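# Swap two tube racks between lab and reception

## Task

r1 begins in the laboratory and r2 in the reception. The connecting door is locked, but a service window stands open. Put the green rack upright on the reception's table with every one of its tubes still inside, and put the grey rack upright on the lab bench. Neither rack nor any tube may ever touch the floor, or the task fails. At the end both grippers must be released and the robots backed away, since anything that stays put only because a robot holds it does not count. No robot may tip over or be left leaning, or the task fails.

## Robot and tools

ROBOTS. r1 and r2 are identical Hello Robot Stretch 4 units, about 1.6 m tall. Each has an omni-wheel base (rim no more than 0.23 m from the base origin), a lift riding on a mast, an arm that telescopes straight ahead, a wrist with yaw, pitch and roll, and a two-finger gripper. Each carries four cameras: rN_head_camera, rN_head_left_camera, rN_head_right_camera and rN_wrist_camera (N = 1 or 2).

FRAMES. Each robot's base frame sits on the floor below the base centre: x ahead, y to the left, z up. hand_pose is reported in this frame and marks a point between the open fingertips; with all wrist joints at 0 its axes line up with the base axes. The printed hand position may be a little wrong. The odometry frame is the base frame as it was when the scene began. Every robot reports in its own frames, so where the two robots are relative to each other can only be judged from images, lidar_m and wrist_depth_mm.

execute_actions. Arguments: "actions", a list holding one action or nothing (empty just returns state and images), and "cameras", a list of camera names (omitted, null or ["all"] gives all; [] gives none; an unknown name rejects the call). An action is one object keyed by "r1" and/or "r2"; each robot gets its own block. Inside a block:
- "base": exactly one of translate_m (metres, driven straight, + forward, -2 to 2), strafe_m (metres sideways, + left, -2 to 2) or rotate_rad (radians on the spot, + counter-clockwise seen from above, -3.2 to 3.2). These are offsets measured from where the base placed itself in the latest reported state, not poses.
- "joints": absolute targets by name, one number each. lift_m 0 to 1.2 m; arm_m 0 to 0.55 m of extension; wrist_yaw_rad -1.134 to 4.276 (0 straight ahead, + turns left, 3.14 stowed backward, beyond 3.4 the arm may get in the way); wrist_pitch_rad -1.117 to 4.259 (0 level, 1.57 pointing down); wrist_roll_rad -1.117 to 4.259 (0 keeps the fingers level, + rotates clockwise viewed from behind the gripper); gripper_m -0.038 to 0.141 m gap between empty fingertips (below 0 the fingers squeeze each other). Tolerances for "done": 0.004 for lift, arm and gripper; 0.02 for yaw and roll; 0.05 for pitch. A joint target outside its range is clipped and reported; any other bad value or unknown key rejects the call and nothing moves.
- "pace": "slow", "default", "fast" or "max"; base up to 0.1/0.3/0.4/0.6 m/s and 1/2/3/4 rad/s. With the lift above 0.2 m these drop, down to 0.3 m/s and 1 rad/s at 1.2 m.
- "contact_limits": {"arm_m": value}, 0 (gentlest) to 0.75 (firmest), 0.5 if omitted; the arm halts once it pushes that hard.
- "end_of_arm": "enable_torque", sent by itself, revives wrist or gripper motors that shut off.
All motions in one action start at once; none lasts beyond 15 s. Anything omitted may keep pushing toward an earlier target without showing it.

wait: "seconds" 0 to 10; nothing new is commanded and the state and images come back. zoom_image: "camera" and "region" [x0, y0, x1, y1] in pixels from the top-left, up to 504 by 504, on a camera with a full image in the latest result. finished_scene: "scene" number; ends the scene for good and reports success.

RESULTS. The "pictures" line lists cameras in image order. base_status and joint_status: "done" (for the base this means the wheels turned the commanded amount, slipping included), "off_target", "contact_stop_at_<key>" (something blocked it; the lift, arm or wheels may go slack), "limit_stop_at_<name>", "time_out", "torque_fault" (wrist motor went limp; needs enable_torque). After such stops the old target is dropped. If a result shows a stop, the remaining calls in that same reply are skipped. on_its_own covers what was not commanded; "held at" names a held target, not the actual position. limit_stop_at_tilt means a lean over 6 degrees; lift, arm and wheels go slack until it lessens. lidar_m: 12 distances in metres, 30-degree sectors starting straight ahead and going counter-clockwise (4th left, 7th behind, 10th right); "-" means nothing seen or closer than 0.25 m; it sees from about 0.15 m up, misses glass, thin legs and much behind, and sees the other robot. wrist_depth_mm: 7 by 7 grid from top-left, 100 to 2000 mm. base_odometry counts wheel turns; heading -3.142 to 3.142, + left. If turned_by_wheels and turned_by_imu disagree by over about 0.1 rad, the base likely hit or slipped. base_tilt in degrees, forward and right positive, with a fixed offset up to about 1.5. motor_effort in percent, peak of the last action in brackets; wheel effort positive means turning right.

GRIPPING. Command a gap smaller than the object; a smaller value grips harder and pulls it toward the wrist. Neither reading nor "done" proves a hold; look for a clear gripper_m effort change. Stuck fingertips on a surface: raise the lift. To unfold at the start, send lift_m 0.4 together with wrist_yaw_rad 0. Tilted-up pitch (below -0.2) combined with strong roll can trigger limit_stop_at_own_body.

AVOID. Robots pressing or bumping into each other (touching plus a few more millimetres is already hard); racks or tubes reaching the floor; turning or driving with over 1 kg held and arm_m above 0.2, especially fast; steady pushing or pulling with the gripper high; torque faults (over about 2 kg in a level gripper); drops and slams. The racks presumably pass through the service window between the rooms. Two robots given the same drive may differ by about 3 cm per metre. Loose objects may occasionally get nudged by something.

Each tool is called after "Request:" in YAML: its name, and indented under it one key for each argument.

## Session

Request:
execute_actions:
  actions: []

Scene clock: 0.00 s.
r1.base_odometry: x=+0.000 y=+0.000 heading=+0.000 (m, m, rad; r1's odometry frame)
r1.turned_by_wheels: +0.000 (rad since the last result)
r1.turned_by_imu: +0.000 (rad since the last result)
r1.base_tilt: forward=+0.4 right=-0.3 (deg)
r1.lidar_m: 1.13 1.05 2.92 1.02 0.95 0.97 1.05 1.15 1.10 1.23 1.78 3.27
r1.base_status: not commanded
r1.joint_positions: lift_m=+0.139 arm_m=-0.002 wrist_yaw_rad=+3.052 wrist_pitch_rad=-0.005 wrist_roll_rad=+0.016 gripper_m=+0.057
r1.joint_status: not commanded
r1.motor_effort: lift_m=+20 arm_m=+0 wrist_yaw_rad=+0 wrist_pitch_rad=-5 wrist_roll_rad=-1 gripper_m=+1 wheel_0=+0 wheel_1=-1 wheel_2=+1 (%)
r1.hand_pose: x=-0.1106 y=+0.1129 z=+0.3186 quat_wxyz=(+0.045, +0.003, +0.008, +0.999) (m; r1's base frame)
r1.wrist_depth_mm: - 141 1397 1229 1060 931 854 / - 129 1336 1229 1078 931 878 / 103 140 223 1255 1078 931 878 / 131 144 1397 1255 1098 946 891 / 1182 1430 1499 1255 1078 960 891 / 1078 1098 200 1025 917 946 878 / 788 759 768 111 759 723 759
r2.base_odometry: x=+0.000 y=+0.000 heading=+0.000 (m, m, rad; r2's odometry frame)
r2.turned_by_wheels: +0.000 (rad since the last result)
r2.turned_by_imu: +0.000 (rad since the last result)
r2.base_tilt: forward=+0.5 right=-0.1 (deg)
r2.lidar_m: 2.35 0.91 0.94 1.62 2.45 1.36 1.11 1.12 1.32 1.20 1.11 1.13
r2.base_status: not commanded
r2.joint_positions: lift_m=+0.173 arm_m=+0.001 wrist_yaw_rad=+3.220 wrist_pitch_rad=-0.003 wrist_roll_rad=+0.006 gripper_m=+0.057
r2.joint_status: not commanded
r2.motor_effort: lift_m=+20 arm_m=-1 wrist_yaw_rad=-3 wrist_pitch_rad=-7 wrist_roll_rad=-1 gripper_m=-3 wheel_0=+0 wheel_1=+1 wheel_2=+0 (%)
r2.hand_pose: x=-0.1229 y=+0.0645 z=+0.3522 quat_wxyz=(-0.039, +0.001, +0.003, +0.999) (m; r2's base frame)
r2.wrist_depth_mm: - - 137 1308 1366 1464 1499 / - - 133 1308 1336 1397 1499 / - - 123 189 1336 1397 1464 / - 108 133 256 1336 1397 1464 / 180 232 1229 1255 1308 1366 1464 / 188 1182 1205 1255 211 1366 1430 / 188 878 842 1042 904 904 976
pictures: r1_head_camera, r1_head_left_camera, r1_head_right_camera, r1_wrist_camera, r2_head_camera, r2_head_left_camera, r2_head_right_camera, r2_wrist_camera
Images, in order (width x height): r1_head_camera 420x560, r1_head_left_camera 420x672, r1_head_right_camera 420x672, r1_wrist_camera 616x392, r2_head_camera 420x560, r2_head_left_camera 420x672, r2_head_right_camera 420x672, r2_wrist_camera 616x392.

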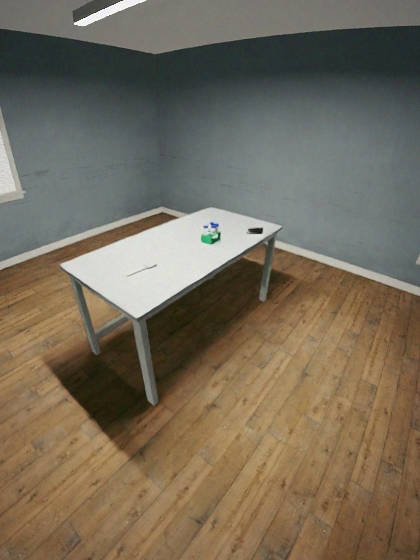

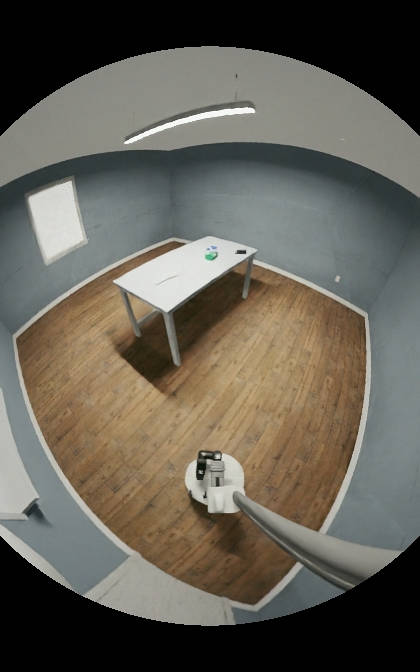

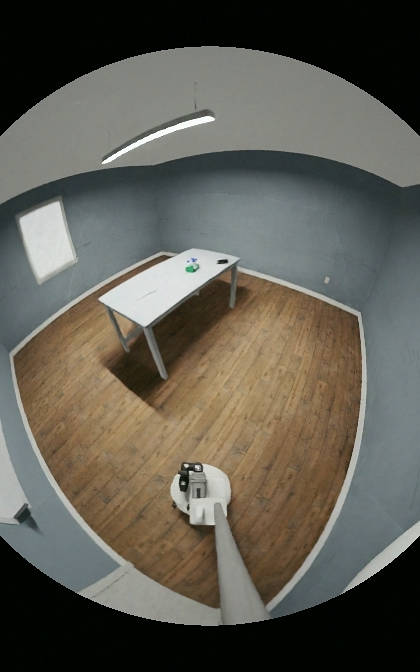

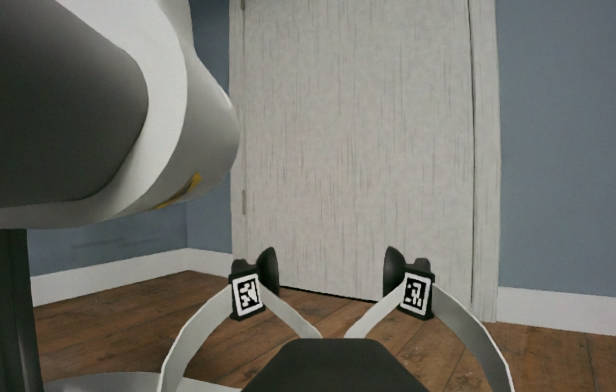

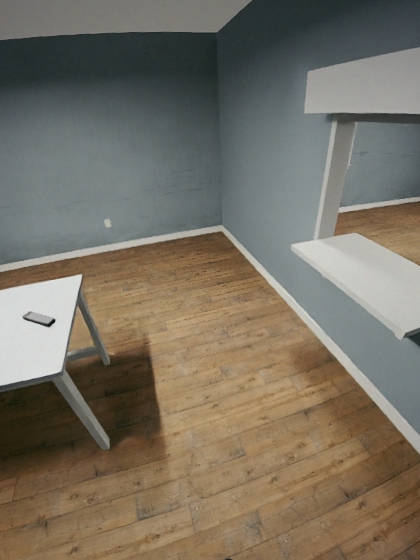

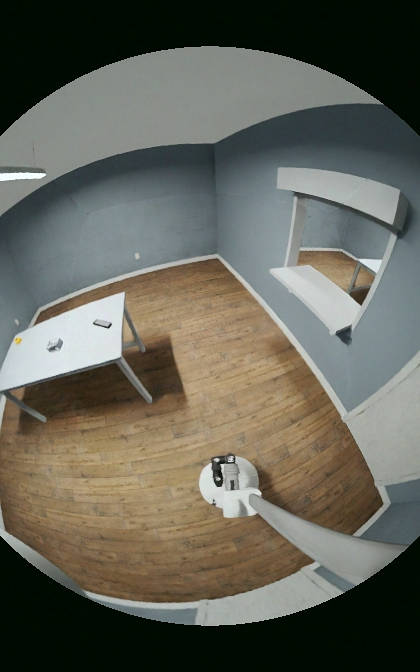

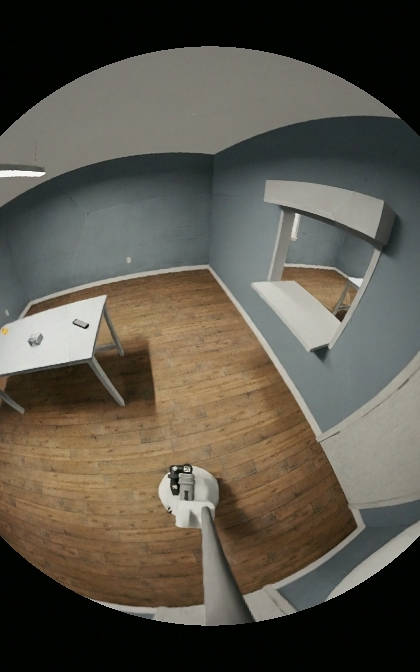

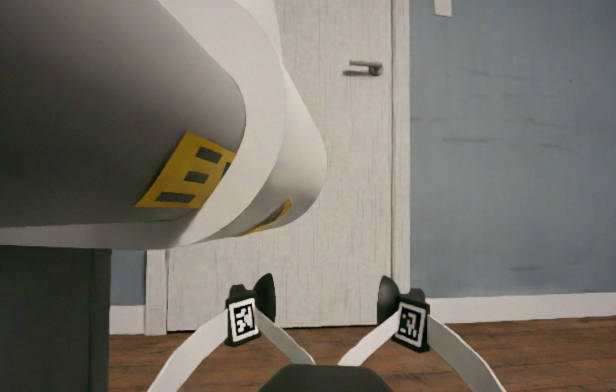

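Request:
zoom_image:
  camera: "r1_head_camera"
  region: [170, 200, 290, 270]

Request:
zoom_image:
  camera: "r2_head_left_camera"
  region: [0, 280, 160, 430]

Region (170, 200, 290, 270) of r1_head_camera's 420x560 image, scaled by 4.200, with more detail than that image has; it fills the top 294 rows of this view, and the rest is white.

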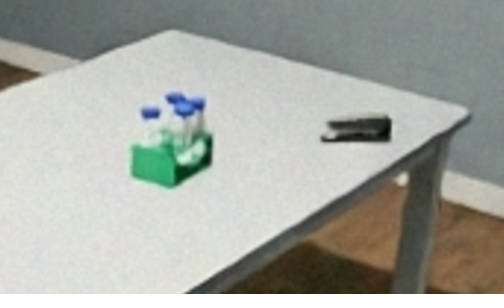

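Region (0, 280, 160, 430) of r2_head_left_camera's 420x672 image, scaled by 3.150, with more detail than that image has; it fills the top 472 rows of this view, and the rest is white.

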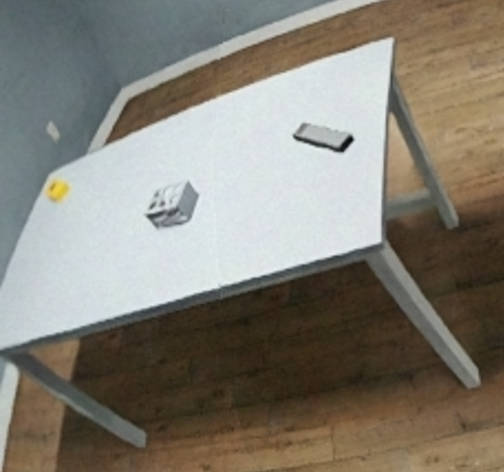

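Request:
execute_actions:
  actions:
    - {"r1":{"base":{"rotate_rad":0.96},"pace":"fast"},"r2":{"base":{"rotate_rad":0.275},"pace":"fast"}}
  cameras: []

Request:
execute_actions:
  actions:
    - {"r1":{"base":{"strafe_m":-1.45},"joints":{"lift_m":0.65,"wrist_yaw_rad":0,"gripper_m":0.141},"pace":"max"},"r2":{"base":{"strafe_m":1.13},"joints":{"lift_m":0.65,"wrist_yaw_rad":0,"gripper_m":0.141},"pace":"max"}}
  cameras: ["r1_head_camera","r1_wrist_camera","r2_head_camera","r2_wrist_camera"]

Scene clock: 2.37 s.
r1.base_odometry: x=+0.000 y=+0.000 heading=+0.960 (m, m, rad; r1's odometry frame)
r1.turned_by_wheels: +0.960 (rad since the last result)
r1.turned_by_imu: +0.984 (rad since the last result)
r1.base_tilt: forward=+0.4 right=-0.2 (deg)
r1.lidar_m: 3.58 1.12 0.99 0.94 1.01 1.19 1.12 1.17 1.67 3.28 1.20 1.05
r1.base_status: done
r1.joint_positions: lift_m=+0.139 arm_m=-0.002 wrist_yaw_rad=+3.052 wrist_pitch_rad=-0.005 wrist_roll_rad=+0.016 gripper_m=+0.057
r1.joint_status: not commanded
r1.motor_effort: lift_m=+19(20) arm_m=-1(1) wrist_yaw_rad=+0(1) wrist_pitch_rad=-4(4) wrist_roll_rad=-1(1) gripper_m=-2(4) wheel_0=-2(11) wheel_1=-1(11) wheel_2=+1(10) (%)
r1.hand_pose: x=-0.1106 y=+0.1129 z=+0.3186 quat_wxyz=(+0.045, +0.003, +0.008, +0.999) (m; r1's base frame)
r1.wrist_depth_mm: - 141 1229 1229 1281 1255 1281 / - 129 1229 1255 1281 1281 1281 / 103 140 223 1281 1281 1281 1281 / 131 145 1255 1281 1308 1308 1281 / 1255 1281 1281 1308 1281 1281 1308 / 1078 1118 200 1042 917 1042 1008 / 788 759 778 111 750 732 759
r2.base_odometry: x=+0.000 y=+0.000 heading=+0.275 (m, m, rad; r2's odometry frame)
r2.turned_by_wheels: +0.275 (rad since the last result)
r2.turned_by_imu: +0.274 (rad since the last result)
r2.base_tilt: forward=+0.6 right=+0.0 (deg)
r2.lidar_m: 3.56 0.91 1.17 3.08 1.66 1.16 1.11 1.15 1.23 1.17 1.13 1.38
r2.base_status: done
r2.joint_positions: lift_m=+0.173 arm_m=+0.001 wrist_yaw_rad=+3.220 wrist_pitch_rad=-0.003 wrist_roll_rad=+0.006 gripper_m=+0.057
r2.joint_status: not commanded
r2.motor_effort: lift_m=+20(20) arm_m=-1(0) wrist_yaw_rad=-3(3) wrist_pitch_rad=-7(7) wrist_roll_rad=-2(1) gripper_m=-3(4) wheel_0=+0(7) wheel_1=+0(10) wheel_2=+1(6) (%)
r2.hand_pose: x=-0.1229 y=+0.0645 z=+0.3522 quat_wxyz=(-0.039, +0.001, +0.003, +0.999) (m; r2's base frame)
r2.wrist_depth_mm: - - 137 1281 1229 1205 1205 / - - 133 1281 1255 1205 1182 / - - 123 189 1229 1205 1182 / - 108 133 256 1229 1182 1182 / 180 232 1308 1255 1205 1205 1160 / 189 1308 1229 1255 211 1205 1160 / 188 878 854 1060 904 917 976
pictures: none
No camera images: the call's "cameras" was empty. Leave "cameras" out to get every camera's image.

Scene clock: 6.10 s.
r1.base_odometry: x=+1.188 y=-0.832 heading=+0.960 (m, m, rad; r1's odometry frame)
r1.turned_by_wheels: +0.000 (rad since the last result)
r1.turned_by_imu: +0.004 (rad since the last result)
r1.base_tilt: forward=+0.4 right=-0.2 (deg)
r1.lidar_m: 0.80 0.87 2.30 2.40 1.65 1.19 1.15 1.22 1.69 1.82 1.92 0.83
r1.base_status: done
r1.joint_positions: lift_m=+0.650 arm_m=-0.002 wrist_yaw_rad=+0.000 wrist_pitch_rad=-0.005 wrist_roll_rad=+0.016 gripper_m=+0.141
r1.joint_status: all done
r1.motor_effort: lift_m=+20(26) arm_m=-1(0) wrist_yaw_rad=+1(7) wrist_pitch_rad=-5(6) wrist_roll_rad=-1(1) gripper_m=-1(2) wheel_0=-1(17) wheel_1=+1(18) wheel_2=+0(1) (%)
r1.hand_pose: x=+0.4573 y=-0.0874 z=+0.8297 quat_wxyz=(+1.000, +0.008, -0.003, +0.000) (m; r1's base frame)
r1.wrist_depth_mm: - - - - - - - / - - - - - - - / - - - - - - - / - - - - - - - / 691 676 654 661 647 603 627 / - 1430 661 661 647 640 - / 1863 1397 1921 111 1808 1708 1756
r2.base_odometry: x=-0.307 y=+1.088 heading=+0.275 (m, m, rad; r2's odometry frame)
r2.turned_by_wheels: +0.000 (rad since the last result)
r2.turned_by_imu: -0.001 (rad since the last result)
r2.base_tilt: forward=+0.6 right=+0.0 (deg)
r2.lidar_m: 0.80 0.84 2.03 1.94 1.73 1.23 1.16 1.20 1.61 2.19 2.19 0.84
r2.base_status: done
r2.joint_positions: lift_m=+0.650 arm_m=+0.001 wrist_yaw_rad=+0.000 wrist_pitch_rad=-0.003 wrist_roll_rad=+0.006 gripper_m=+0.141
r2.joint_status: all done
r2.motor_effort: lift_m=+23(27) arm_m=+0(1) wrist_yaw_rad=-3(10) wrist_pitch_rad=-8(7) wrist_roll_rad=+0(0) gripper_m=+0(3) wheel_0=+3(13) wheel_1=-1(15) wheel_2=+1(2) (%)
r2.hand_pose: x=+0.4600 y=-0.0874 z=+0.8288 quat_wxyz=(+1.000, +0.003, -0.001, +0.000) (m; r2's base frame)
r2.wrist_depth_mm: - - - - - - - / - - - - - - - / - - - - - - - / - - - - - - - / 917 946 991 820 1060 960 - / 640 627 217 615 574 202 603 / 1983 1863 - 1060 1983 1921 -
pictures: r1_head_camera, r1_wrist_camera, r2_head_camera, r2_wrist_camera
camera_calibration (this result's frames):
r1_wrist_camera: T_world_to_cam=[[0.0523983, -0.998338, -0.0239871, -0.0760244], [-0.0496265, 0.0213872, -0.998539, 0.900469], [0.997392, 0.0535121, -0.0484233, -0.180666], [0, 0, 0, 1]] pos_world=[0.228865, -0.0854887, 0.888581]
r2_wrist_camera: T_world_to_cam=[[0.0380524, -0.999262, 0.00517145, -0.0992601], [0.0329126, -0.0039191, -0.999451, 0.875015], [0.998734, 0.0382017, 0.0327392, -0.262052], [0, 0, 0, 1]] pos_world=[0.236698, -0.0857468, 0.883626]
Images, in order (width x height): r1_head_camera 420x560, r1_wrist_camera 616x392, r2_head_camera 420x560, r2_wrist_camera 616x392.

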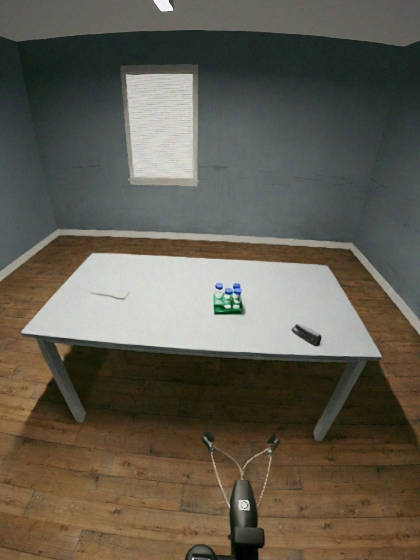

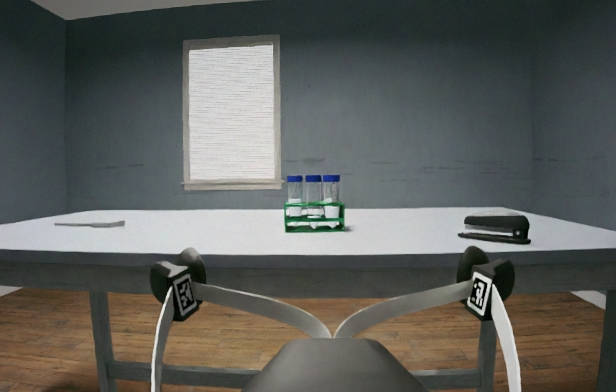

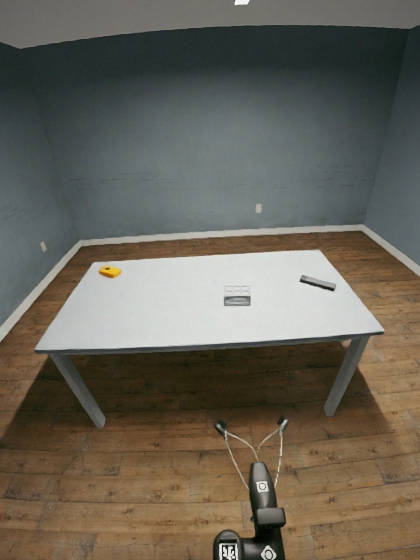

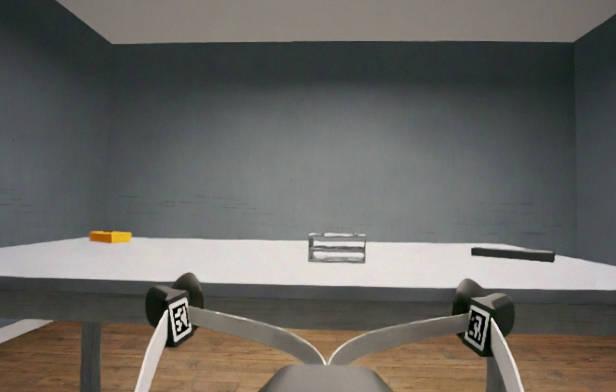

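Request:
execute_actions:
  actions:
    - {"r1":{"base":{"translate_m":0.35},"joints":{"arm_m":0.1,"wrist_roll_rad":0},"pace":"fast"},"r2":{"base":{"translate_m":0.35},"joints":{"arm_m":0.12,"lift_m":0.64},"pace":"fast"}}
  cameras: ["r1_head_camera","r1_wrist_camera","r2_head_camera","r2_wrist_camera"]

Scene clock: 8.67 s.
r1.base_odometry: x=+1.388 y=-0.545 heading=+0.960 (m, m, rad; r1's odometry frame)
r1.turned_by_wheels: +0.001 (rad since the last result)
r1.turned_by_imu: +0.001 (rad since the last result)
r1.base_tilt: forward=+0.4 right=-0.3 (deg)
r1.lidar_m: 0.46 0.51 0.68 2.27 2.12 1.55 1.50 1.58 1.89 1.83 0.66 0.51
r1.base_status: done
r1.joint_positions: lift_m=+0.650 arm_m=+0.099 wrist_yaw_rad=+0.000 wrist_pitch_rad=-0.005 wrist_roll_rad=+0.000 gripper_m=+0.141
r1.joint_status: all done
r1.motor_effort: lift_m=+21(21) arm_m=+5(5) wrist_yaw_rad=+0(2) wrist_pitch_rad=-5(4) wrist_roll_rad=-2(4) gripper_m=+4(2) wheel_0=+3(10) wheel_1=+4(9) wheel_2=+2(14) (%)
r1.hand_pose: x=+0.5587 y=-0.0874 z=+0.8297 quat_wxyz=(+1.000, +0.000, -0.003, +0.000) (m; r1's base frame)
r1.wrist_depth_mm: - - - - - - - / - - - - - - - / - - - - - - - / - - - - - - - / 585 603 473 392 609 597 591 / 338 322 301 357 304 294 338 / 249 241 259 111 245 242 -
r2.base_odometry: x=+0.030 y=+1.183 heading=+0.275 (m, m, rad; r2's odometry frame)
r2.turned_by_wheels: +0.000 (rad since the last result)
r2.turned_by_imu: +0.001 (rad since the last result)
r2.base_tilt: forward=+0.6 right=+0.2 (deg)
r2.lidar_m: 0.44 0.47 0.66 1.94 2.02 1.58 1.49 1.57 2.13 2.12 0.67 0.51
r2.base_status: done
r2.joint_positions: lift_m=+0.640 arm_m=+0.119 wrist_yaw_rad=+0.000 wrist_pitch_rad=-0.003 wrist_roll_rad=+0.006 gripper_m=+0.141
r2.joint_status: all done
r2.motor_effort: lift_m=+15(21) arm_m=+5(6) wrist_yaw_rad=-1(2) wrist_pitch_rad=-8(7) wrist_roll_rad=-2(2) gripper_m=+1(2) wheel_0=+0(9) wheel_1=+0(10) wheel_2=+2(13) (%)
r2.hand_pose: x=+0.5785 y=-0.0874 z=+0.8195 quat_wxyz=(+1.000, +0.003, -0.001, +0.000) (m; r2's base frame)
r2.wrist_depth_mm: - - - - - - - / - - - - - - - / - - - - - - - / - - - - - - - / 842 866 - 615 759 - - / 382 353 217 353 347 202 407 / 247 235 253 202 240 240 258
pictures: r1_head_camera, r1_wrist_camera, r2_head_camera, r2_wrist_camera
camera_calibration (this result's frames):
r1_wrist_camera: T_world_to_cam=[[0.0524444, -0.998585, -0.00884614, -0.0939072], [-0.0496132, 0.00624198, -0.998749, 0.904344], [0.997391, 0.0528177, -0.0492156, -0.281135], [0, 0, 0, 1]] pos_world=[0.330193, -0.0845703, 0.888545]
r2_wrist_camera: T_world_to_cam=[[0.0379904, -0.999265, 0.00517263, -0.103705], [0.0329462, -0.00392102, -0.999449, 0.861775], [0.998735, 0.0381399, 0.032773, -0.380141], [0, 0, 0, 1]] pos_world=[0.355207, -0.0857508, 0.874295]
Images, in order (width x height): r1_head_camera 420x560, r1_wrist_camera 616x392, r2_head_camera 420x560, r2_wrist_camera 616x392.

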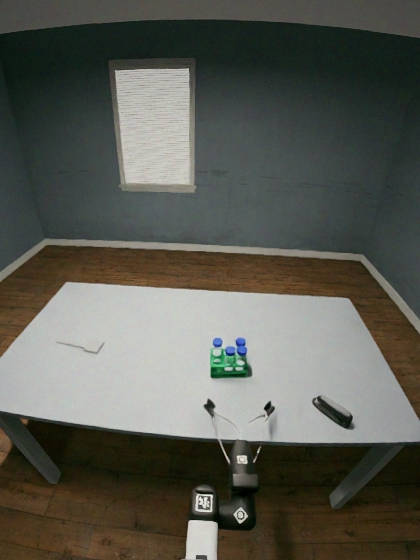

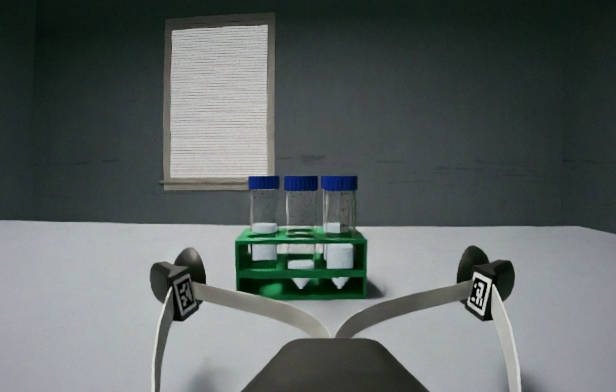

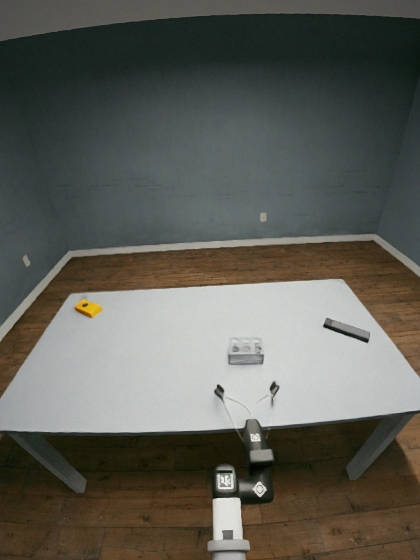

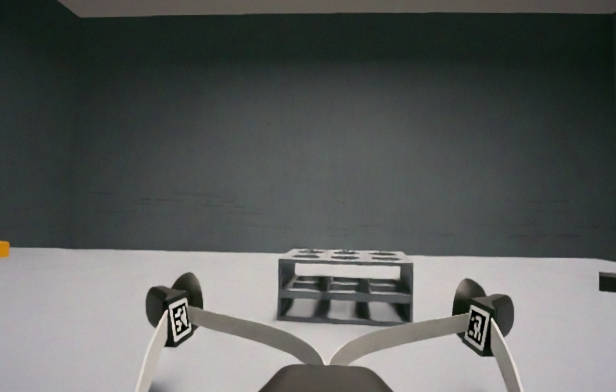

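Request:
execute_actions:
  actions:
    - {"r1":{"joints":{"arm_m":0.205,"lift_m":0.624,"wrist_yaw_rad":0.09}},"r2":{"joints":{"arm_m":0.205,"lift_m":0.617,"wrist_yaw_rad":-0.06}}}
  cameras: ["r1_head_camera","r1_wrist_camera","r2_head_camera","r2_wrist_camera"]

Request:
zoom_image:
  camera: "r1_head_camera"
  region: [170, 320, 300, 450]

Request:
zoom_image:
  camera: "r2_head_camera"
  region: [185, 310, 315, 440]

Scene clock: 10.43 s.
r1.base_odometry: x=+1.389 y=-0.545 heading=+0.960 (m, m, rad; r1's odometry frame)
r1.turned_by_wheels: -0.001 (rad since the last result)
r1.turned_by_imu: +0.028 (rad since the last result)
r1.base_tilt: forward=+0.3 right=-0.3 (deg)
r1.lidar_m: 0.48 0.50 0.73 2.26 2.07 1.57 1.51 1.60 1.90 1.83 0.65 0.49
r1.base_status: not commanded
r1.joint_positions: lift_m=+0.624 arm_m=+0.175 wrist_yaw_rad=+0.074 wrist_pitch_rad=-0.004 wrist_roll_rad=+0.000 gripper_m=+0.141
r1.joint_status: arm_m contact_stop (moved +0.076 of +0.106); the others done
r1.on_its_own: arm_m is slack since a contact_stop (your +0.205 is given up)
r1.motor_effort: lift_m=+20(21) arm_m=+1(26) wrist_yaw_rad=+9(73) wrist_pitch_rad=-8(27) wrist_roll_rad=-1(5) gripper_m=+1(2) wheel_0=-1(7) wheel_1=+3(7) wheel_2=-1(11) (%)
r1.hand_pose: x=+0.6403 y=-0.0658 z=+0.8035 quat_wxyz=(+0.999, +0.000, -0.002, +0.037) (m; r1's base frame)
r1.wrist_depth_mm: - - - - - - - / - - - - - - - / - - - - - - - / - - - - - - - / 455 466 477 345 319 402 455 / 264 249 235 279 236 229 263 / 194 188 204 111 191 189 -
r2.base_odometry: x=+0.030 y=+1.183 heading=+0.275 (m, m, rad; r2's odometry frame)
r2.turned_by_wheels: +0.000 (rad since the last result)
r2.turned_by_imu: +0.021 (rad since the last result)
r2.base_tilt: forward=+0.6 right=+0.1 (deg)
r2.lidar_m: 0.45 0.50 0.68 1.94 2.03 1.58 1.51 1.58 2.15 2.12 0.66 0.51
r2.base_status: not commanded
r2.joint_positions: lift_m=+0.617 arm_m=+0.178 wrist_yaw_rad=-0.072 wrist_pitch_rad=-0.002 wrist_roll_rad=+0.006 gripper_m=+0.141
r2.joint_status: arm_m contact_stop (moved +0.059 of +0.086); the others done
r2.on_its_own: arm_m is slack since a contact_stop (your +0.205 is given up)
r2.motor_effort: lift_m=+19(19) arm_m=+0(25) wrist_yaw_rad=+3(45) wrist_pitch_rad=-10(22) wrist_roll_rad=-1(5) gripper_m=-1(0) wheel_0=-1(6) wheel_1=+2(7) wheel_2=-2(12) (%)
r2.hand_pose: x=+0.6306 y=-0.1080 z=+0.7962 quat_wxyz=(+0.999, +0.003, -0.001, -0.036) (m; r2's base frame)
r2.wrist_depth_mm: - - - - - - - / - - - - - - - / - - - - - - - / - - - - - - - / 654 676 691 370 484 750 750 / 297 274 217 297 296 202 322 / 193 183 198 175 187 188 202
pictures: r1_head_camera, r1_wrist_camera, r2_head_camera, r2_wrist_camera
camera_calibration (this result's frames):
r1_wrist_camera: T_world_to_cam=[[0.126165, -0.991971, -0.00867719, -0.12377], [-0.0510561, 0.00224234, -0.998693, 0.882695], [0.990694, 0.126444, -0.0503632, -0.354914], [0, 0, 0, 1]] pos_world=[0.412293, -0.0798793, 0.862593]
r2_wrist_camera: T_world_to_cam=[[-0.0344184, -0.999394, 0.00510175, -0.0804924], [0.0317317, -0.00619498, -0.999477, 0.837275], [0.998904, -0.0342385, 0.0319257, -0.437866], [0, 0, 0, 1]] pos_world=[0.408048, -0.0902487, 0.851227]
Images, in order (width x height): r1_head_camera 420x560, r1_wrist_camera 616x392, r2_head_camera 420x560, r2_wrist_camera 616x392.

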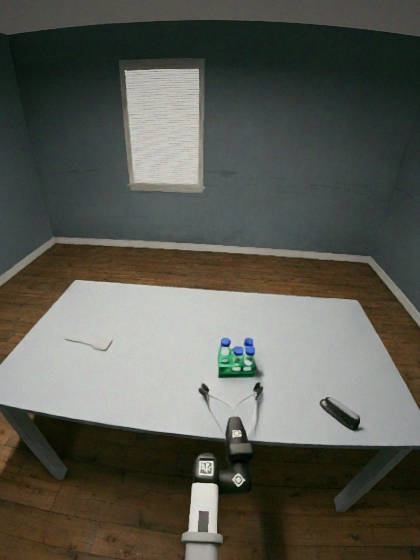

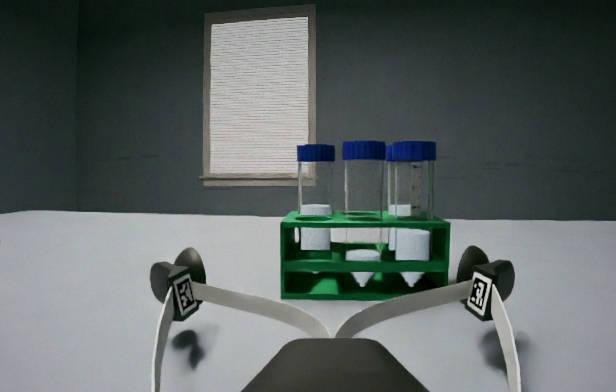

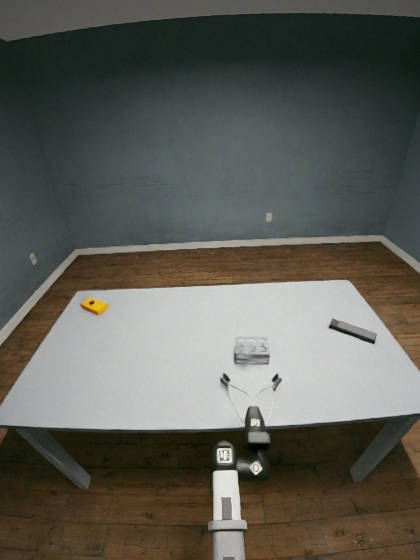

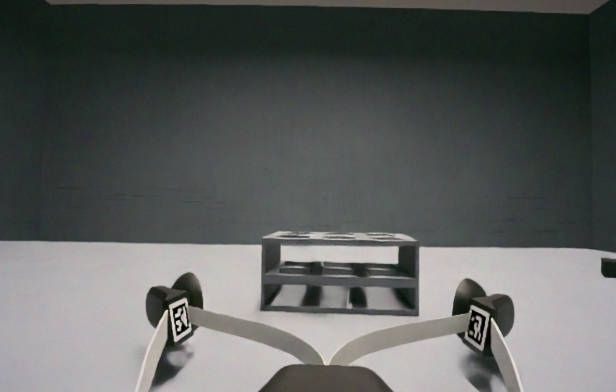

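Region (170, 320, 300, 450) of r1_head_camera's 420x560 image, scaled by 3.877, with more detail than that image has.

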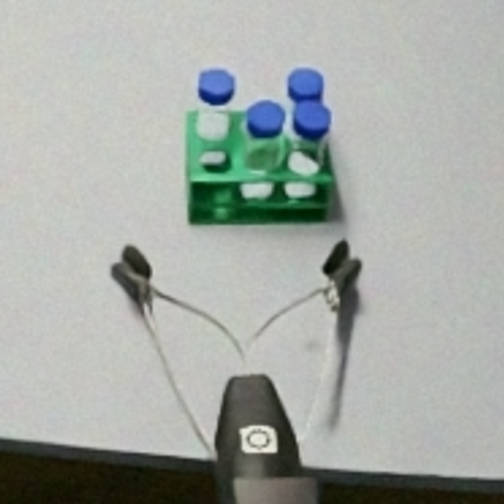

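Region (185, 310, 315, 440) of r2_head_camera's 420x560 image, scaled by 3.877, with more detail than that image has.

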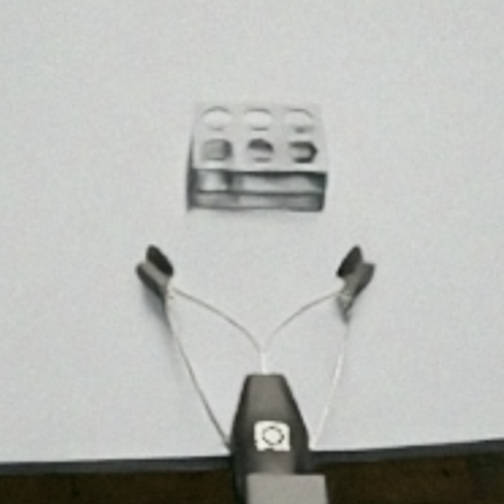

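Request:
execute_actions:
  actions:
    - {"r1":{"joints":{"arm_m":0.16,"lift_m":0.75}},"r2":{"joints":{"arm_m":0.165,"lift_m":0.745}}}
  cameras: []

Request:
execute_actions:
  actions:
    - {"r1":{"joints":{"arm_m":0.21,"wrist_pitch_rad":0.42,"wrist_yaw_rad":0.02}},"r2":{"base":{"rotate_rad":-0.021},"joints":{"arm_m":0.21,"wrist_pitch_rad":0.42,"wrist_yaw_rad":-0.07}}}
  cameras: ["r1_head_camera","r1_wrist_camera","r2_head_camera","r2_wrist_camera","r1_head_right_camera"]

Scene clock: 12.30 s.
r1.base_odometry: x=+1.389 y=-0.545 heading=+0.960 (m, m, rad; r1's odometry frame)
r1.turned_by_wheels: +0.000 (rad since the last result)
r1.turned_by_imu: +0.001 (rad since the last result)
r1.base_tilt: forward=+0.5 right=-0.3 (deg)
r1.lidar_m: 0.47 0.50 0.72 2.25 2.06 1.56 1.51 1.59 1.90 1.84 0.67 0.47
r1.base_status: not commanded
r1.joint_positions: lift_m=+0.750 arm_m=+0.161 wrist_yaw_rad=+0.077 wrist_pitch_rad=-0.005 wrist_roll_rad=+0.000 gripper_m=+0.141
r1.joint_status: all done
r1.motor_effort: lift_m=+22(23) arm_m=-4(5) wrist_yaw_rad=+1(9) wrist_pitch_rad=-5(8) wrist_roll_rad=-1(1) gripper_m=+1(1) wheel_0=-1(1) wheel_1=+3(3) wheel_2=-1(1) (%)
r1.hand_pose: x=+0.6261 y=-0.0649 z=+0.9295 quat_wxyz=(+0.999, +0.000, -0.002, +0.039) (m; r1's base frame)
r1.wrist_depth_mm: - - - - - - - / - - - - - - - / - - - - - - - / - - - - - - - / - - - - - - - / 609 574 544 544 351 530 609 / 449 433 469 111 336 436 452
r2.base_odometry: x=+0.030 y=+1.183 heading=+0.275 (m, m, rad; r2's odometry frame)
r2.turned_by_wheels: +0.000 (rad since the last result)
r2.turned_by_imu: +0.001 (rad since the last result)
r2.base_tilt: forward=+0.7 right=+0.1 (deg)
r2.lidar_m: 0.46 0.47 0.67 1.94 2.02 1.58 1.50 1.57 2.15 2.13 0.65 0.48
r2.base_status: not commanded
r2.joint_positions: lift_m=+0.745 arm_m=+0.166 wrist_yaw_rad=-0.070 wrist_pitch_rad=-0.003 wrist_roll_rad=+0.006 gripper_m=+0.141
r2.joint_status: all done
r2.motor_effort: lift_m=+25(26) arm_m=-5(4) wrist_yaw_rad=-1(3) wrist_pitch_rad=-9(12) wrist_roll_rad=-1(2) gripper_m=-1(0) wheel_0=+0(1) wheel_1=+2(2) wheel_2=-1(2) (%)
r2.hand_pose: x=+0.6184 y=-0.1075 z=+0.9235 quat_wxyz=(+0.999, +0.003, -0.001, -0.035) (m; r2's base frame)
r2.wrist_depth_mm: - - - - - - - / - - - - - - - / - - - - - - - / - - - - - - - / - - - - - - - / 741 691 217 778 788 202 798 / 480 455 496 249 439 473 504
pictures: none
No camera images: the call's "cameras" was empty. Leave "cameras" out to get every camera's image.

Scene clock: 13.30 s.
r1.base_odometry: x=+1.389 y=-0.545 heading=+0.960 (m, m, rad; r1's odometry frame)
r1.turned_by_wheels: +0.000 (rad since the last result)
r1.turned_by_imu: +0.000 (rad since the last result)
r1.base_tilt: forward=+0.4 right=-0.2 (deg)
r1.lidar_m: 0.49 0.52 0.72 2.24 2.09 1.56 1.50 1.58 1.90 1.84 0.66 0.49
r1.base_status: not commanded
r1.joint_positions: lift_m=+0.750 arm_m=+0.209 wrist_yaw_rad=+0.020 wrist_pitch_rad=+0.422 wrist_roll_rad=+0.000 gripper_m=+0.141
r1.joint_status: all done
r1.motor_effort: lift_m=+22(22) arm_m=+5(4) wrist_yaw_rad=+0(6) wrist_pitch_rad=-2(6) wrist_roll_rad=-1(1) gripper_m=+3(0) wheel_0=-1(1) wheel_1=+4(3) wheel_2=-1(1) (%)
r1.hand_pose: x=+0.6450 y=-0.0821 z=+0.8100 quat_wxyz=(+0.978, -0.002, +0.209, +0.010) (m; r1's base frame)
r1.wrist_depth_mm: - - - - - - - / - - - - - - - / 615 597 580 343 492 564 564 / 427 424 415 320 301 407 404 / 327 329 314 303 298 317 314 / 265 257 249 266 247 241 256 / 229 224 232 111 222 220 -
r2.base_odometry: x=+0.030 y=+1.183 heading=+0.254 (m, m, rad; r2's odometry frame)
r2.turned_by_wheels: -0.021 (rad since the last result)
r2.turned_by_imu: -0.021 (rad since the last result)
r2.base_tilt: forward=+0.6 right=-0.1 (deg)
r2.lidar_m: 0.47 0.47 0.66 1.93 2.02 1.61 1.49 1.55 2.10 2.11 0.67 0.47
r2.base_status: done
r2.joint_positions: lift_m=+0.745 arm_m=+0.209 wrist_yaw_rad=-0.070 wrist_pitch_rad=+0.422 wrist_roll_rad=+0.006 gripper_m=+0.141
r2.joint_status: all done
r2.motor_effort: lift_m=+25(25) arm_m=+5(5) wrist_yaw_rad=-3(4) wrist_pitch_rad=-6(4) wrist_roll_rad=-2(1) gripper_m=+0(0) wheel_0=+0(4) wheel_1=+2(8) wheel_2=-1(4) (%)
r2.hand_pose: x=+0.6365 y=-0.1056 z=+0.8048 quat_wxyz=(+0.977, +0.010, +0.209, -0.035) (m; r2's base frame)
r2.wrist_depth_mm: - - - - - - - / - - - - - - - / - 768 768 759 750 750 750 / 484 477 480 343 442 473 473 / 349 349 330 320 320 343 343 / 273 263 218 274 273 202 271 / 225 218 226 191 216 215 222
pictures: r1_head_camera, r1_head_right_camera, r1_wrist_camera, r2_head_camera, r2_wrist_camera
camera_calibration (this result's frames):
r1_wrist_camera: T_world_to_cam=[[0.0641815, -0.997502, -0.0295076, -0.0840761], [-0.458806, -0.00323654, -0.888531, 1.06276], [0.886216, 0.0705655, -0.457867, 0.0356359], [0, 0, 0, 1]] pos_world=[0.461414, -0.0829411, 0.958128]
r2_wrist_camera: T_world_to_cam=[[-0.0332655, -0.999387, -0.0109304, -0.0657259], [-0.380936, 0.0227892, -0.92432, 1.05088], [0.924003, -0.0265842, -0.381461, -0.0627351], [0, 0, 0, 1]] pos_world=[0.456101, -0.0913022, 0.946705]
Images, in order (width x height): r1_head_camera 420x560, r1_head_right_camera 420x672, r1_wrist_camera 616x392, r2_head_camera 420x560, r2_wrist_camera 616x392.

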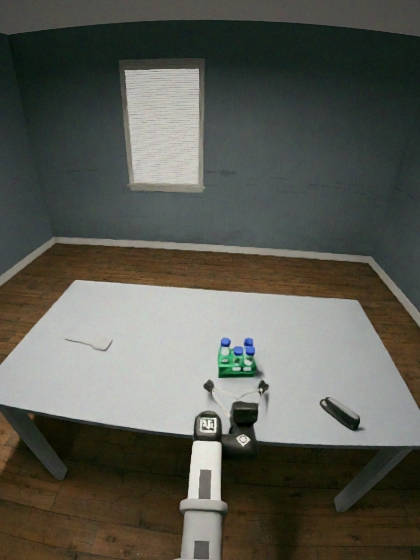

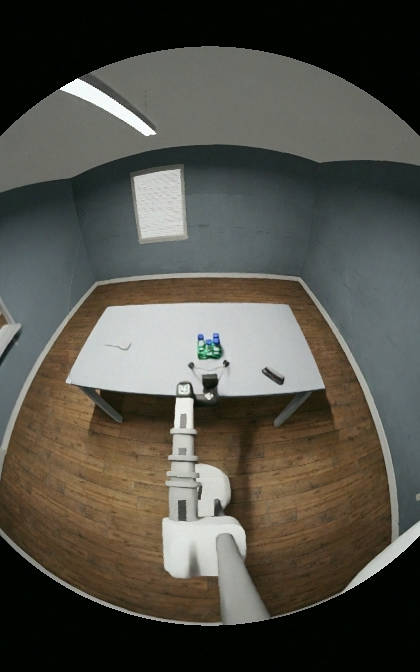

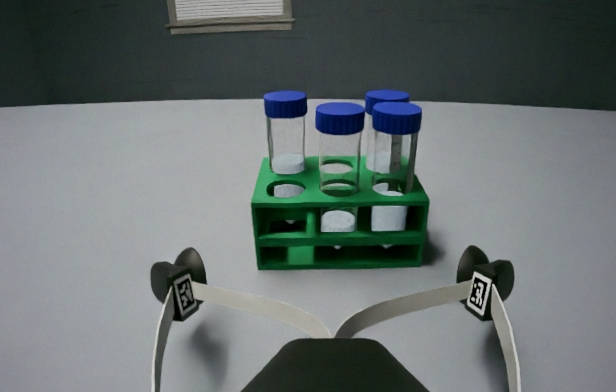

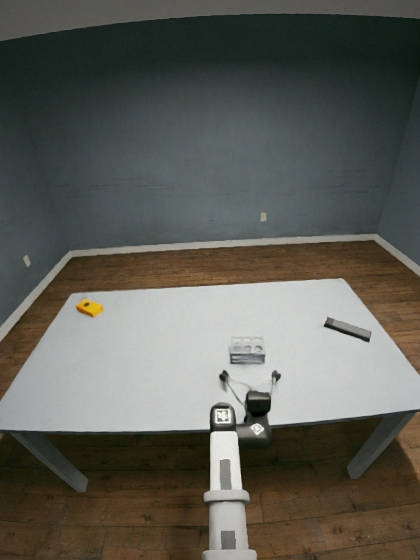

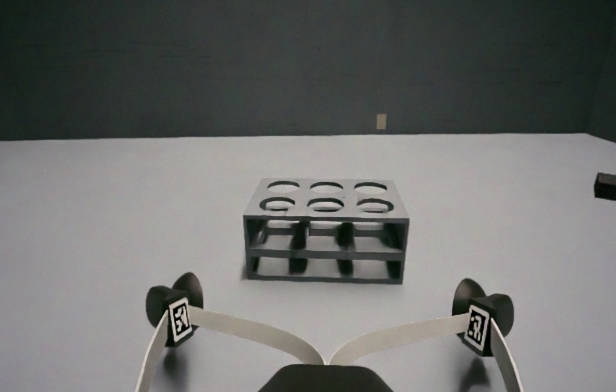

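Request:
execute_actions:
  actions:
    - {"r1":{"base":{"strafe_m":-0.005},"joints":{"arm_m":0.275,"lift_m":0.744},"pace":"slow","contact_limits":{"arm_m":0.2}},"r2":{"base":{"strafe_m":-0.004},"joints":{"arm_m":0.28,"lift_m":0.739},"pace":"slow","contact_limits":{"arm_m":0.2}}}
  cameras: ["r1_head_camera","r1_wrist_camera","r2_head_camera","r2_wrist_camera"]

Request:
zoom_image:
  camera: "r1_head_camera"
  region: [180, 320, 290, 430]

Request:
zoom_image:
  camera: "r2_head_camera"
  region: [195, 310, 305, 420]

Scene clock: 15.47 s.
r1.base_odometry: x=+1.392 y=-0.548 heading=+0.960 (m, m, rad; r1's odometry frame)
r1.turned_by_wheels: +0.000 (rad since the last result)
r1.turned_by_imu: +0.001 (rad since the last result)
r1.base_tilt: forward=+0.4 right=-0.2 (deg)
r1.lidar_m: 0.48 0.52 0.70 2.25 2.08 1.56 1.48 1.58 1.91 1.82 0.68 0.49
r1.base_status: done
r1.joint_positions: lift_m=+0.744 arm_m=+0.274 wrist_yaw_rad=+0.020 wrist_pitch_rad=+0.422 wrist_roll_rad=+0.000 gripper_m=+0.141
r1.joint_status: all done
r1.motor_effort: lift_m=+17(23) arm_m=+5(4) wrist_yaw_rad=+0(0) wrist_pitch_rad=-3(3) wrist_roll_rad=-1(1) gripper_m=+1(1) wheel_0=+6(8) wheel_1=-6(7) wheel_2=+0(1) (%)
r1.contact_limits: arm_m 0.2
r1.hand_pose: x=+0.7100 y=-0.0821 z=+0.8043 quat_wxyz=(+0.978, -0.002, +0.209, +0.010) (m; r1's base frame)
r1.wrist_depth_mm: - - - - - - - / - - - - - - - / 597 574 521 232 207 544 549 / 413 410 387 273 256 394 392 / 317 319 274 244 232 307 304 / 257 249 235 233 233 233 248 / 222 216 225 111 215 213 -
r2.base_odometry: x=+0.031 y=+1.179 heading=+0.254 (m, m, rad; r2's odometry frame)
r2.turned_by_wheels: +0.000 (rad since the last result)
r2.turned_by_imu: +0.001 (rad since the last result)
r2.base_tilt: forward=+0.4 right=+0.1 (deg)
r2.lidar_m: 0.45 0.47 0.65 1.95 2.02 1.59 1.50 1.56 2.09 2.10 0.67 0.48
r2.base_status: done
r2.joint_positions: lift_m=+0.739 arm_m=+0.279 wrist_yaw_rad=-0.070 wrist_pitch_rad=+0.422 wrist_roll_rad=+0.006 gripper_m=+0.141
r2.joint_status: all done
r2.motor_effort: lift_m=+15(25) arm_m=+6(6) wrist_yaw_rad=-5(4) wrist_pitch_rad=-5(4) wrist_roll_rad=-1(1) gripper_m=-1(1) wheel_0=+5(7) wheel_1=-4(5) wheel_2=+0(0) (%)
r2.contact_limits: arm_m 0.2
r2.hand_pose: x=+0.7064 y=-0.1056 z=+0.7996 quat_wxyz=(+0.977, +0.010, +0.209, -0.035) (m; r2's base frame)
r2.wrist_depth_mm: - - - - - - - / - - - - - - - / - - - - - 723 732 / 466 466 462 462 459 459 455 / 340 338 278 250 249 334 330 / 266 254 217 237 230 202 263 / 217 211 218 187 211 210 215
pictures: r1_head_camera, r1_wrist_camera, r2_head_camera, r2_wrist_camera
camera_calibration (this result's frames):
r1_wrist_camera: T_world_to_cam=[[0.0641618, -0.997503, -0.029513, -0.0883985], [-0.458911, -0.00323104, -0.888476, 1.08759], [0.886162, 0.0705501, -0.457972, -0.0243995], [0, 0, 0, 1]] pos_world=[0.526401, -0.0829423, 0.952515]
r2_wrist_camera: T_world_to_cam=[[-0.0332816, -0.999386, -0.0109337, -0.0634436], [-0.381026, 0.022801, -0.924283, 1.0728], [0.923965, -0.0265956, -0.381551, -0.129266], [0, 0, 0, 1]] pos_world=[0.526089, -0.0913035, 0.941553]
Images, in order (width x height): r1_head_camera 420x560, r1_wrist_camera 616x392, r2_head_camera 420x560, r2_wrist_camera 616x392.

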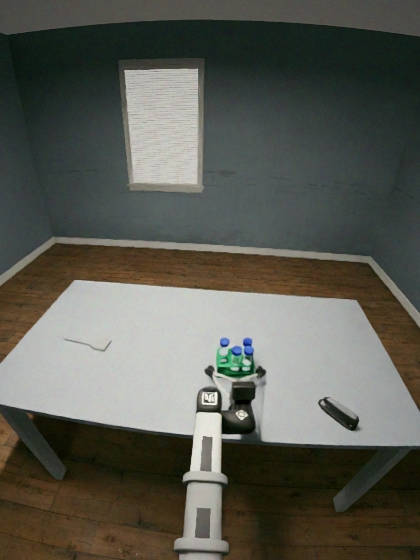

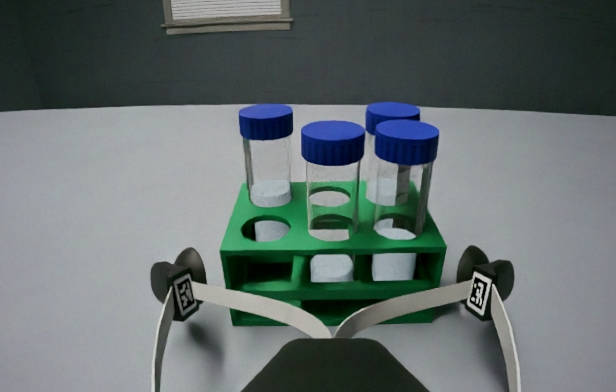

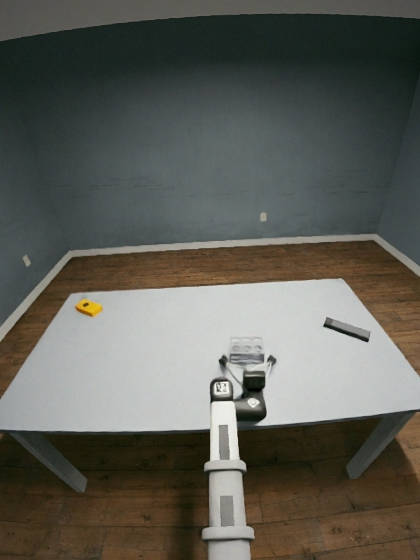

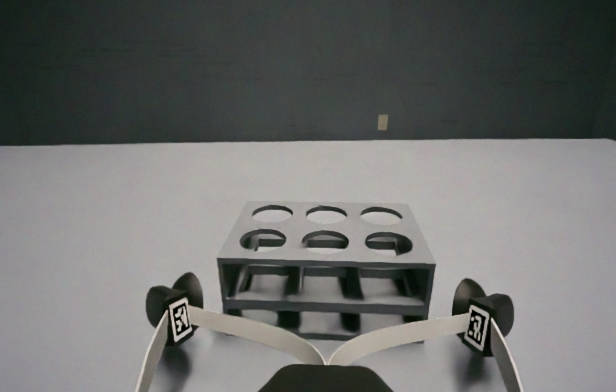

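Region (180, 320, 290, 430) of r1_head_camera's 420x560 image, scaled by 4.582, with more detail than that image has.

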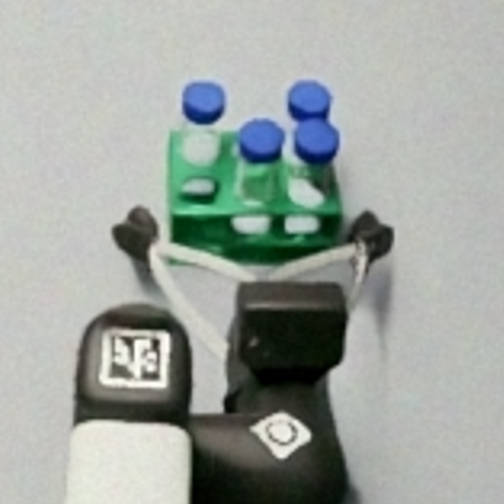

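Region (195, 310, 305, 420) of r2_head_camera's 420x560 image, scaled by 4.582, with more detail than that image has.

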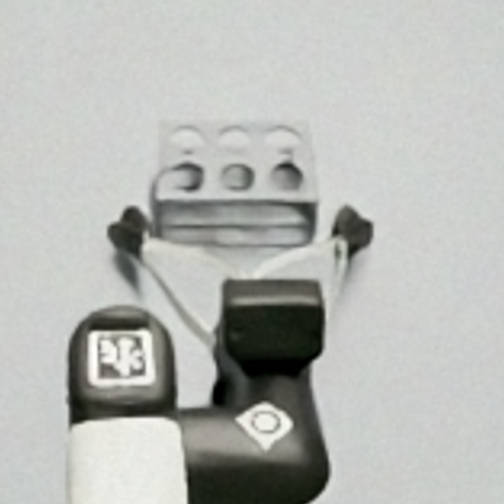

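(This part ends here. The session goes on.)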